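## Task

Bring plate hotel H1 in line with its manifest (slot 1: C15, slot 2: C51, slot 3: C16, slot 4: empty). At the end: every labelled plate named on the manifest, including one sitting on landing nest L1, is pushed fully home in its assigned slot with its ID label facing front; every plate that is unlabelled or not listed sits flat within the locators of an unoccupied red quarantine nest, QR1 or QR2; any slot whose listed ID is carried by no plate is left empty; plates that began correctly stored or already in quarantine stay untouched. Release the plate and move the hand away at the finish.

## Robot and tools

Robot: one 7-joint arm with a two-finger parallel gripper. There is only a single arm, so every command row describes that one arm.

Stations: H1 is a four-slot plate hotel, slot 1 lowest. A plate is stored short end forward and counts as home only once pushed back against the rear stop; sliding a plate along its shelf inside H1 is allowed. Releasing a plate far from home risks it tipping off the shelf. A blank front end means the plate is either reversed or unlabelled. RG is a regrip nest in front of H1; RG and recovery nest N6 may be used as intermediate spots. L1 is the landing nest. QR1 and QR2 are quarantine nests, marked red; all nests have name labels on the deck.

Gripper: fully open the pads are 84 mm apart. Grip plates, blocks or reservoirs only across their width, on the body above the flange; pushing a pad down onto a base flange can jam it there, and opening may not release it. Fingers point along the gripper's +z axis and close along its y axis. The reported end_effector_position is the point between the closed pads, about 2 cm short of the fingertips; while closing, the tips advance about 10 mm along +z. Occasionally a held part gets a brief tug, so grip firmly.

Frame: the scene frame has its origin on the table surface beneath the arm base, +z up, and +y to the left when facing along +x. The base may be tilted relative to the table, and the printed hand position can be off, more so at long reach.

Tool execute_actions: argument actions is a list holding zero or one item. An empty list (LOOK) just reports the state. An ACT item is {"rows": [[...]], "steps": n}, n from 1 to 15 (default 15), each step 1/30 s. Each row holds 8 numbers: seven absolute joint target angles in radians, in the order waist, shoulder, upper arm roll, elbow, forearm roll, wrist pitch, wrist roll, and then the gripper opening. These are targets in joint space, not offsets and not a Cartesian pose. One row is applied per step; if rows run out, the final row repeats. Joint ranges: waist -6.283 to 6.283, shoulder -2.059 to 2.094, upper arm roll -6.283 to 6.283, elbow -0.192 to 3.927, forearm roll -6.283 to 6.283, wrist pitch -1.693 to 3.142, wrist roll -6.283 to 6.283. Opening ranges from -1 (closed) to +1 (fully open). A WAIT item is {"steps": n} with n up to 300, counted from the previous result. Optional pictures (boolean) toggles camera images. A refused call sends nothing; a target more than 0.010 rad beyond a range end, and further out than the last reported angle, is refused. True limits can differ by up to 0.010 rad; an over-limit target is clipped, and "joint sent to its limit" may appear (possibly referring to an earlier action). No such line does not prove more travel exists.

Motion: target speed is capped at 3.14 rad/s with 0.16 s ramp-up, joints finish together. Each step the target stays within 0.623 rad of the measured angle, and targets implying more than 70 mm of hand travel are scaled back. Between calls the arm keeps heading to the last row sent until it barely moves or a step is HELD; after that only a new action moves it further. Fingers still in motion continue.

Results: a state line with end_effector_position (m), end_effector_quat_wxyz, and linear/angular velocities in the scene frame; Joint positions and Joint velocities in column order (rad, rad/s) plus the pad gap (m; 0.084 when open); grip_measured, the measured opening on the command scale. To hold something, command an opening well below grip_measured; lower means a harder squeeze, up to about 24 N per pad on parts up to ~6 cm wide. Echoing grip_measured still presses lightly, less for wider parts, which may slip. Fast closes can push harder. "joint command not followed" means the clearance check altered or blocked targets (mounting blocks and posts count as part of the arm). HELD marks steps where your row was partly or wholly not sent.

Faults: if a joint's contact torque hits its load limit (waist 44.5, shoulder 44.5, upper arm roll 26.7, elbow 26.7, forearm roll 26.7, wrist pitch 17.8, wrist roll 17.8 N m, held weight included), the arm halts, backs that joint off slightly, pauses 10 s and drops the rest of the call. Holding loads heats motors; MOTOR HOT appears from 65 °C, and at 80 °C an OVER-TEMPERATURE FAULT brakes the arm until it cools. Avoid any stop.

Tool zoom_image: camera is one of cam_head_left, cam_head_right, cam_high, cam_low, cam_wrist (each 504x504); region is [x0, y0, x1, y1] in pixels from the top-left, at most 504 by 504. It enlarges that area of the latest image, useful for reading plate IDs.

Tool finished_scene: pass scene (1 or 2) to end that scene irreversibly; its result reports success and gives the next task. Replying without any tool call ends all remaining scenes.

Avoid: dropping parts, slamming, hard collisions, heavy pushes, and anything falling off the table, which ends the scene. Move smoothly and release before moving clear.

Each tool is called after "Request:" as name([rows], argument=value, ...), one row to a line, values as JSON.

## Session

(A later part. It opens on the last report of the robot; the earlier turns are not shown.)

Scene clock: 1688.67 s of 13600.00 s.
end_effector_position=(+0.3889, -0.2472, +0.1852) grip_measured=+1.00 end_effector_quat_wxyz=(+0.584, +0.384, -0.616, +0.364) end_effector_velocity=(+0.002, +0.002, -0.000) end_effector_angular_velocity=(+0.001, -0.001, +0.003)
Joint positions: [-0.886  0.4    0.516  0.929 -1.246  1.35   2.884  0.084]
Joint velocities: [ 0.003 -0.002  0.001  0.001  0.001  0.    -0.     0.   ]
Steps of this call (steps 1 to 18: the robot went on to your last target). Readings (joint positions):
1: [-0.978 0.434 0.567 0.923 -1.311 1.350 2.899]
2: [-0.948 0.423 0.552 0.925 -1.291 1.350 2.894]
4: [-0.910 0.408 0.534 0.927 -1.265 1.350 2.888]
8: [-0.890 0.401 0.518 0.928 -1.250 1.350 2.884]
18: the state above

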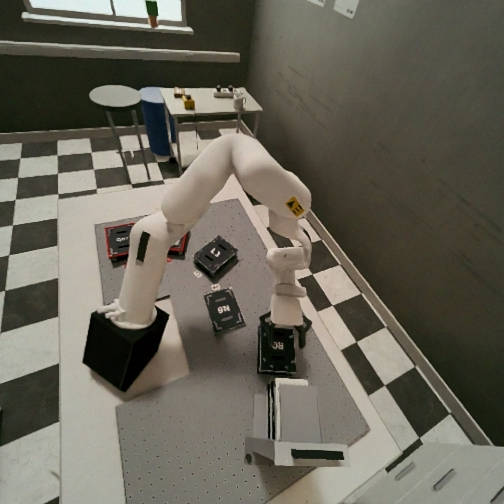

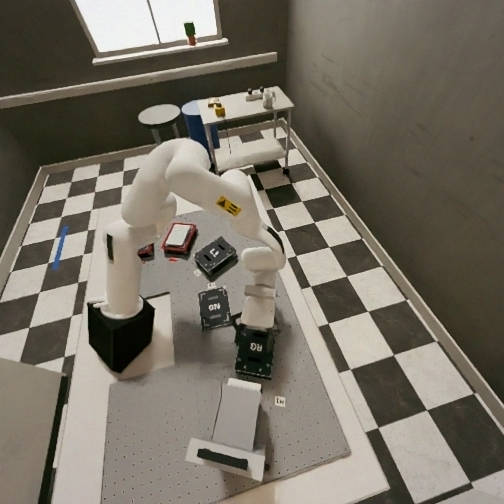

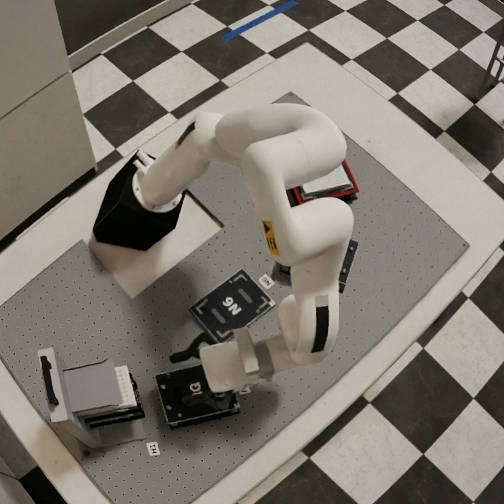

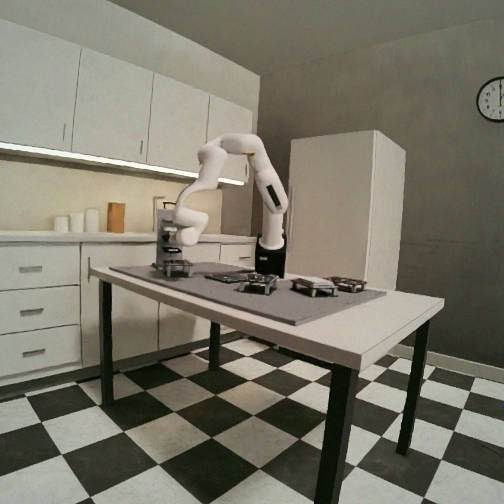

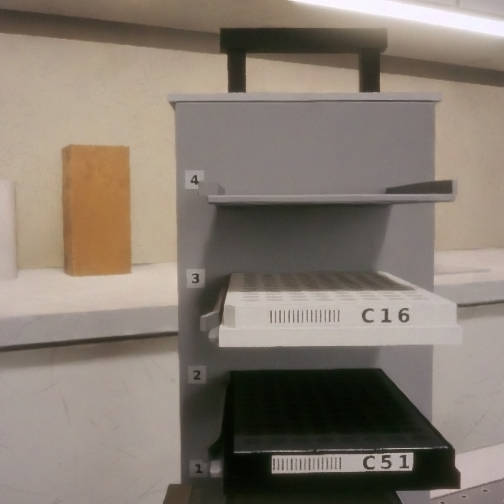

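Request:
execute_actions([
  {"rows":[[-0.9,0.4066,0.524,0.9283,-1.2567,1.35,2.8877,0.6],[-0.915,0.4139,0.5315,0.9275,-1.2675,1.35,2.891,0.2],[-0.9453,0.425,0.5498,0.9256,-1.2888,1.35,2.8973,-0.2],[-0.9725,0.4382,0.5643,0.9247,-1.31,1.35,2.9036,-0.6],[-0.9991,0.4514,0.577,0.9241,-1.3309,1.35,2.9097,-1],[-1.0237,0.465,0.5885,0.924,-1.3518,1.35,2.9154,-1],[-1.0474,0.4787,0.5986,0.9242,-1.3727,1.35,2.9208,-1],[-1.0695,0.4926,0.6073,0.9248,-1.3934,1.35,2.926,-1],[-1.0908,0.5065,0.6149,0.9258,-1.4141,1.35,2.9308,-1],[-1.111,0.5207,0.6214,0.9271,-1.4346,1.35,2.9353,-1],[-1.1301,0.5349,0.627,0.9288,-1.455,1.35,2.9395,-1],[-1.1408,0.5411,0.6305,0.9292,-1.4652,1.35,2.9409,-1]],"steps":15},
], pictures=false)

Request:
execute_actions([
  {"rows":[[-1.1408,0.5411,0.6305,0.9292,-1.4652,1.35,2.9409,-1],[-1.1408,0.5411,0.6305,0.9292,-1.4652,1.35,2.9409,-1],[-1.1408,0.5411,0.6305,0.9292,-1.4652,1.35,2.9409,-1],[-1.146,0.5442,0.6321,0.9295,-1.4703,1.35,2.9416,-1],[-1.1512,0.5473,0.6337,0.9297,-1.4753,1.35,2.9423,-1],[-1.1553,0.5498,0.6349,0.93,-1.4793,1.35,2.9428,-1],[-1.1593,0.5523,0.6361,0.9302,-1.4834,1.35,2.9433,-1],[-1.1624,0.5542,0.637,0.9304,-1.4864,1.35,2.9436,-1],[-1.1654,0.556,0.6379,0.9306,-1.4894,1.35,2.944,-1],[-1.1685,0.5579,0.6387,0.9308,-1.4925,1.35,2.9443,-1],[-1.1715,0.5598,0.6396,0.931,-1.4955,1.35,2.9447,-1],[-1.1735,0.5611,0.6402,0.9312,-1.4975,1.35,2.9449,-1],[-1.1755,0.5623,0.6407,0.9313,-1.4995,1.35,2.9452,-1],[-1.1775,0.5636,0.6413,0.9315,-1.5016,1.35,2.9454,-1],[-1.1795,0.5649,0.6418,0.9316,-1.5036,1.35,2.9456,-1]],"steps":15},
], pictures=false)

Request:
execute_actions([
  {"rows":[[-1.1795,0.5649,0.6418,0.9316,-1.5036,1.35,2.9456,-1]],"steps":8},
], pictures=false)

Request:
execute_actions([
  {"rows":[[-1.1755,0.5623,0.6407,0.9313,-1.4995,1.35,2.9452,-1],[-1.1685,0.5579,0.6387,0.9308,-1.4925,1.35,2.9443,-1],[-1.1593,0.5523,0.6361,0.9302,-1.4834,1.35,2.9433,-1],[-1.146,0.5442,0.6321,0.9295,-1.4703,1.35,2.9416,-1],[-1.1301,0.5349,0.627,0.9288,-1.455,1.35,2.9395,-1],[-1.111,0.5207,0.6214,0.9271,-1.4346,1.35,2.9353,-1],[-1.0908,0.5065,0.6149,0.9258,-1.4141,1.35,2.9308,-1],[-1.0695,0.4926,0.6073,0.9248,-1.3934,1.35,2.926,-1],[-1.0474,0.4787,0.5986,0.9242,-1.3727,1.35,2.9208,-1],[-1.0237,0.465,0.5885,0.924,-1.3518,1.35,2.9154,-1],[-0.9991,0.4514,0.577,0.9241,-1.3309,1.35,2.9097,-1],[-0.9725,0.4382,0.5643,0.9247,-1.31,1.35,2.9036,-1],[-0.9453,0.425,0.5498,0.9256,-1.2888,1.35,2.8973,-1],[-0.915,0.4139,0.5315,0.9275,-1.2675,1.35,2.891,-1],[-0.8851,0.3994,0.5159,0.9286,-1.246,1.35,2.8836,-1]],"steps":15},
], pictures=false)

Request:
execute_actions([
  {"steps":18},
])

Request:
zoom_image(camera="cam_wrist", region=[180, 260, 504, 504])

Scene clock: 1725.93 s of 13600.00 s.
end_effector_position=(+0.3586, -0.3062, +0.1793) grip_measured=-1.00 end_effector_quat_wxyz=(+0.586, +0.382, -0.616, +0.363) end_effector_velocity=(-0.057, -0.092, -0.004) end_effector_angular_velocity=(-0.009, -0.001, -0.033)
Joint positions: [-1.12   0.528  0.619  0.928 -1.443  1.35   2.936  0.   ]
Joint velocities: [-0.305  0.195  0.081  0.01  -0.283  0.004  0.061  0.   ]
Steps of this call (steps 1 to 15: the robot went on to your last target; steps 16 to 90: nothing new was sent; then 33.77 s passed at rest; steps 91 to 105: all 15 steps of this action). Readings (joint positions):
91: [-0.885 0.400 0.516 0.929 -1.246 1.350 2.884]
92: [-0.888 0.401 0.518 0.929 -1.248 1.350 2.885]
94: [-0.903 0.408 0.528 0.928 -1.260 1.350 2.888]
98: [-0.979 0.443 0.567 0.925 -1.317 1.350 2.905]
105: the state above

Scene clock: 1726.43 s of 13600.00 s.
end_effector_position=(+0.3539, -0.3197, +0.1775) grip_measured=-1.00 end_effector_quat_wxyz=(+0.583, +0.385, -0.616, +0.364) end_effector_velocity=(+0.010, -0.011, -0.004) end_effector_angular_velocity=(+0.013, -0.012, +0.040)
Joint positions: [-1.171  0.559  0.641  0.932 -1.496  1.35   2.945  0.   ]
Joint velocities: [-0.059  0.035  0.049  0.014 -0.074  0.002  0.008  0.   ]
Steps of this call (steps 1 to 15: all 15 steps of this action). Readings (joint positions):
1: [-1.128 0.533 0.622 0.928 -1.451 1.350 2.938]
2: [-1.133 0.536 0.624 0.928 -1.456 1.350 2.939]
4: [-1.137 0.539 0.629 0.929 -1.461 1.350 2.940]
8: [-1.148 0.546 0.635 0.930 -1.474 1.350 2.942]
15: the state above

Scene clock: 1726.70 s of 13600.00 s.
end_effector_position=(+0.3540, -0.3212, +0.1772) grip_measured=-1.00 end_effector_quat_wxyz=(+0.582, +0.385, -0.616, +0.365) end_effector_velocity=(-0.002, -0.001, -0.001) end_effector_angular_velocity=(+0.001, +0.001, -0.001)
Joint positions: [-1.178  0.563  0.645  0.932 -1.503  1.35   2.946  0.   ]
Joint velocities: [-0.004  0.004  0.    -0.001 -0.004 -0.001  0.001  0.   ]
Steps of this call (steps 1 to 8: all 8 steps of this action). Readings (joint positions):
1: [-1.173 0.561 0.642 0.932 -1.498 1.350 2.945]
2: [-1.175 0.561 0.643 0.932 -1.500 1.350 2.945]
4: [-1.177 0.563 0.644 0.932 -1.502 1.350 2.945]
8: the state above

Scene clock: 1727.20 s of 13600.00 s.
end_effector_position=(+0.3774, -0.2712, +0.1825) grip_measured=-1.00 end_effector_quat_wxyz=(+0.585, +0.384, -0.615, +0.364) end_effector_velocity=(+0.088, +0.175, +0.018) end_effector_angular_velocity=(-0.001, +0.003, +0.006)
Joint positions: [-0.993  0.451  0.572  0.925 -1.329  1.35   2.908  0.   ]
Joint velocities: [ 0.751 -0.378 -0.366  0.017  0.6   -0.001 -0.168  0.   ]
Steps of this call (steps 1 to 15: all 15 steps of this action). Readings (joint positions):
1: [-1.178 0.563 0.645 0.932 -1.503 1.350 2.946]
2: [-1.177 0.563 0.644 0.932 -1.503 1.350 2.945]
4: [-1.172 0.560 0.640 0.932 -1.496 1.349 2.945]
8: [-1.136 0.538 0.622 0.927 -1.457 1.350 2.939]
15: the state above

Scene clock: 1727.80 s of 13600.00 s.
end_effector_position=(+0.3889, -0.2472, +0.1852) grip_measured=-1.00 end_effector_quat_wxyz=(+0.584, +0.384, -0.616, +0.364) end_effector_velocity=(+0.001, +0.001, -0.000) end_effector_angular_velocity=(+0.000, -0.001, +0.003)
Joint positions: [-0.886  0.4    0.516  0.929 -1.246  1.35   2.884  0.   ]
Joint velocities: [ 0.003 -0.002  0.001  0.     0.001  0.001  0.     0.   ]
Steps of this call (steps 1 to 18: the robot went on to your last target). Readings (joint positions):
1: [-0.967 0.439 0.559 0.926 -1.309 1.350 2.903]
2: [-0.943 0.427 0.547 0.927 -1.290 1.350 2.897]
4: [-0.909 0.410 0.531 0.928 -1.265 1.350 2.890]
8: [-0.889 0.402 0.518 0.928 -1.250 1.350 2.885]
18: the state above

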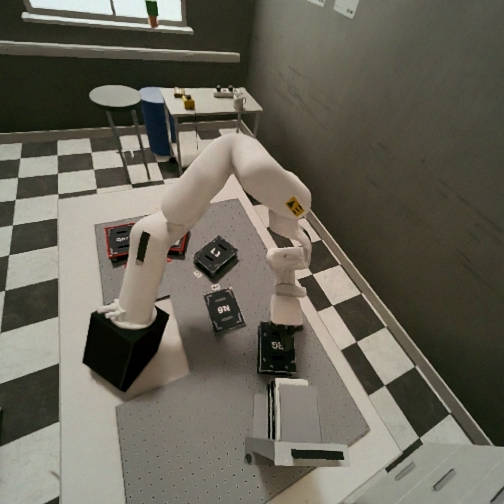

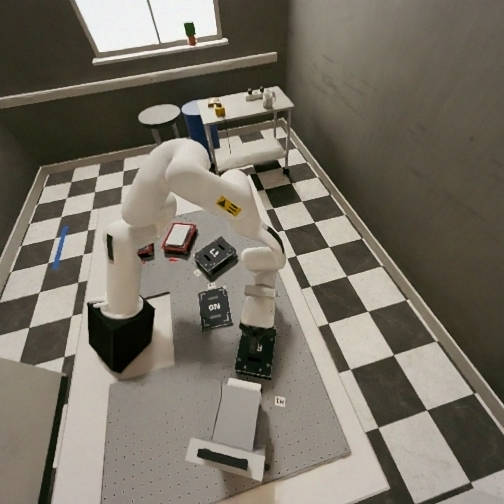

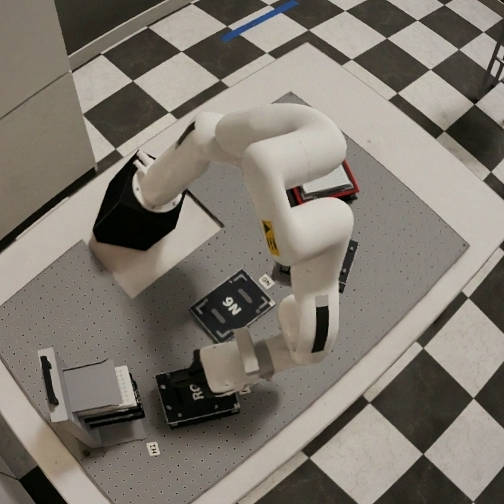

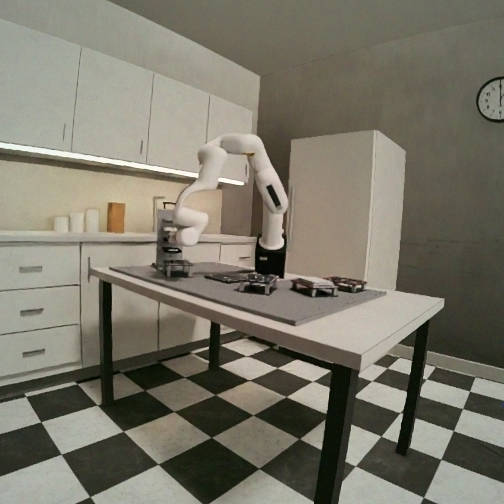

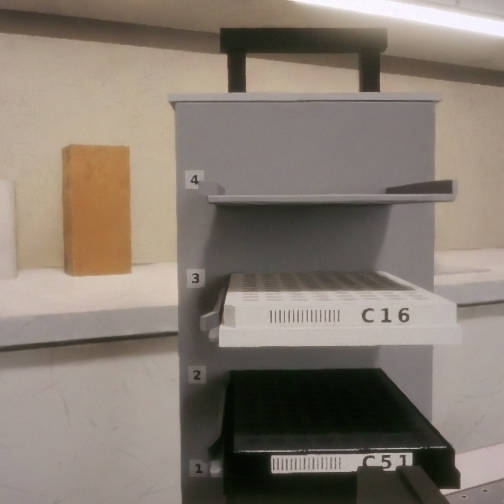

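Region (180, 260, 504, 504) of cam_wrist's 504x504 image, scaled by 1.556, with more detail than that image has; it fills the top 380 rows of this view, and the rest is white.

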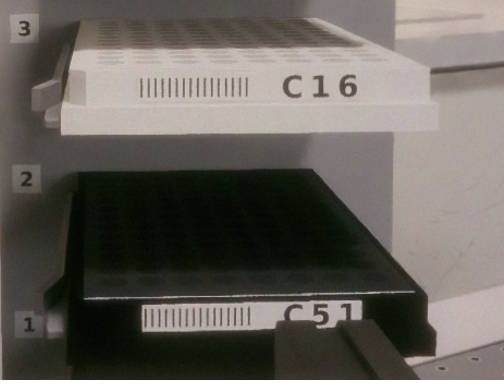

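Request:
execute_actions([
  {"rows":[[-0.9,0.394,0.535,0.9255,-1.2457,1.35,2.879,-0.6],[-0.93,0.384,0.571,0.919,-1.245,1.35,2.87,-0.2],[-0.975,0.368,0.627,0.91,-1.244,1.35,2.856,0.2],[-1.025,0.351,0.688,0.9,-1.243,1.35,2.841,0.6],[-1.075,0.333,0.75,0.89,-1.242,1.35,2.826,1],[-1.125,0.316,0.812,0.88,-1.241,1.35,2.811,1],[-1.175,0.299,0.873,0.869,-1.24,1.35,2.796,1],[-1.225,0.281,0.935,0.859,-1.239,1.35,2.78,1],[-1.275,0.264,0.997,0.849,-1.238,1.35,2.765,1],[-1.325,0.246,1.058,0.839,-1.2365,1.35,2.75,1],[-1.375,0.229,1.12,0.829,-1.2355,1.35,2.735,1],[-1.425,0.212,1.181,0.818,-1.2345,1.35,2.72,1],[-1.475,0.194,1.243,0.808,-1.2335,1.35,2.705,1],[-1.525,0.177,1.305,0.798,-1.232,1.35,2.69,1],[-1.56,0.1648,1.3479,0.7908,-1.2315,1.35,2.679,1]],"steps":15},
], pictures=false)

Request:
execute_actions([
  {"steps":15},
])

Scene clock: 1747.57 s of 13600.00 s.
end_effector_position=(+0.4296, -0.1906, +0.2180) grip_measured=+1.00 end_effector_quat_wxyz=(+0.544, +0.459, -0.601, +0.365) end_effector_velocity=(+0.097, +0.165, +0.121) end_effector_angular_velocity=(+0.089, +0.243, +0.534)
Joint positions: [-1.34   0.241  1.076  0.837 -1.236  1.35   2.746  0.084]
Joint velocities: [-1.45  -0.505  1.785 -0.298  0.032  0.001 -0.435  0.003]
Steps of this call (steps 1 to 15: the robot went on to your last target; steps 16 to 90: nothing new was sent; then 16.27 s passed at rest; steps 91 to 105: all 15 steps of this action). Readings (joint positions):
91: [-0.885 0.399 0.516 0.929 -1.246 1.350 2.883]
92: [-0.888 0.398 0.520 0.928 -1.246 1.350 2.882]
94: [-0.909 0.392 0.545 0.923 -1.245 1.350 2.876]
98: [-1.024 0.352 0.687 0.900 -1.243 1.350 2.841]
105: the state above

Scene clock: 1748.07 s of 13600.00 s.
end_effector_position=(+0.4400, -0.1673, +0.2340) grip_measured=+1.00 end_effector_quat_wxyz=(+0.545, +0.493, -0.566, +0.374) end_effector_velocity=(+0.002, +0.002, +0.000) end_effector_angular_velocity=(-0.000, +0.002, +0.008)
Joint positions: [-1.559  0.165  1.346  0.791 -1.232  1.35   2.679  0.084]
Joint velocities: [-0.007 -0.005  0.013 -0.001 -0.    -0.001 -0.002 -0.   ]
Steps of this call (steps 1 to 15: the robot went on to your last target). Readings (joint positions):
1: [-1.388 0.224 1.136 0.827 -1.235 1.350 2.731]
2: [-1.433 0.208 1.192 0.817 -1.234 1.350 2.718]
4: [-1.503 0.183 1.279 0.803 -1.233 1.350 2.697]
8: [-1.550 0.168 1.336 0.792 -1.232 1.350 2.682]
15: the state above

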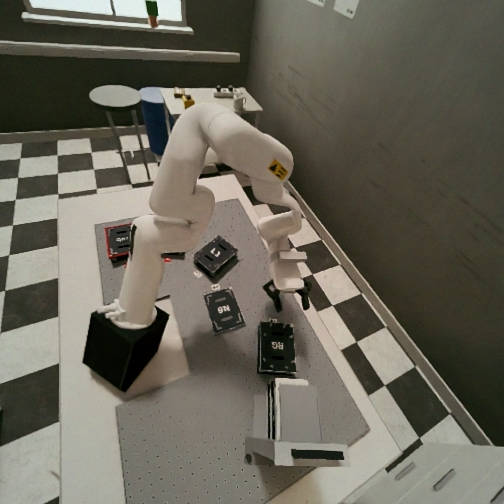

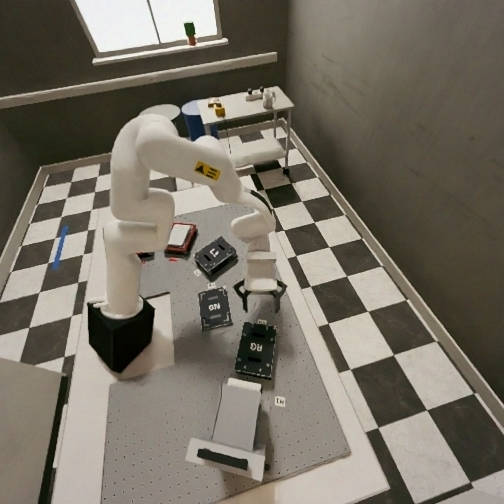

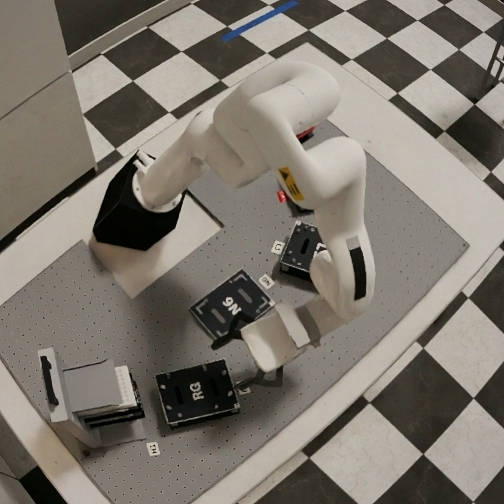

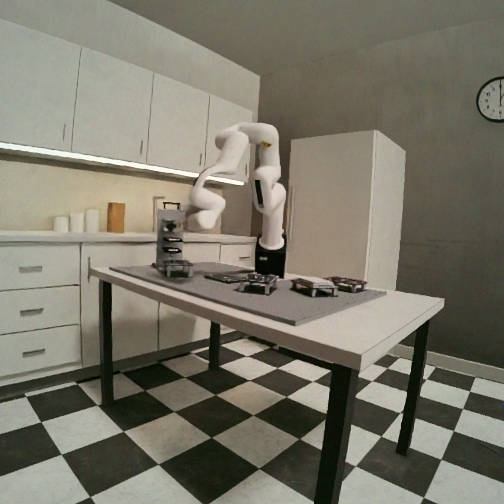

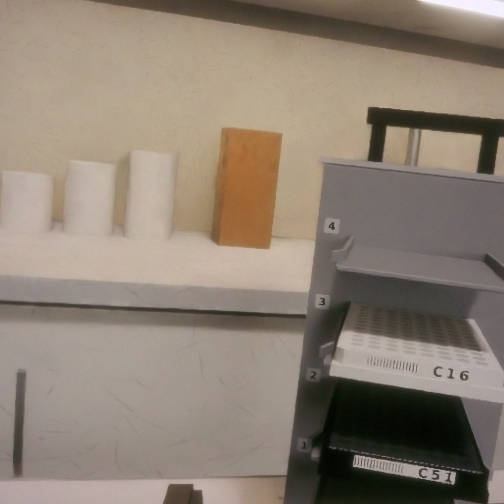

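Request:
finished_scene(scene=2)

The scene is finished: the task was done.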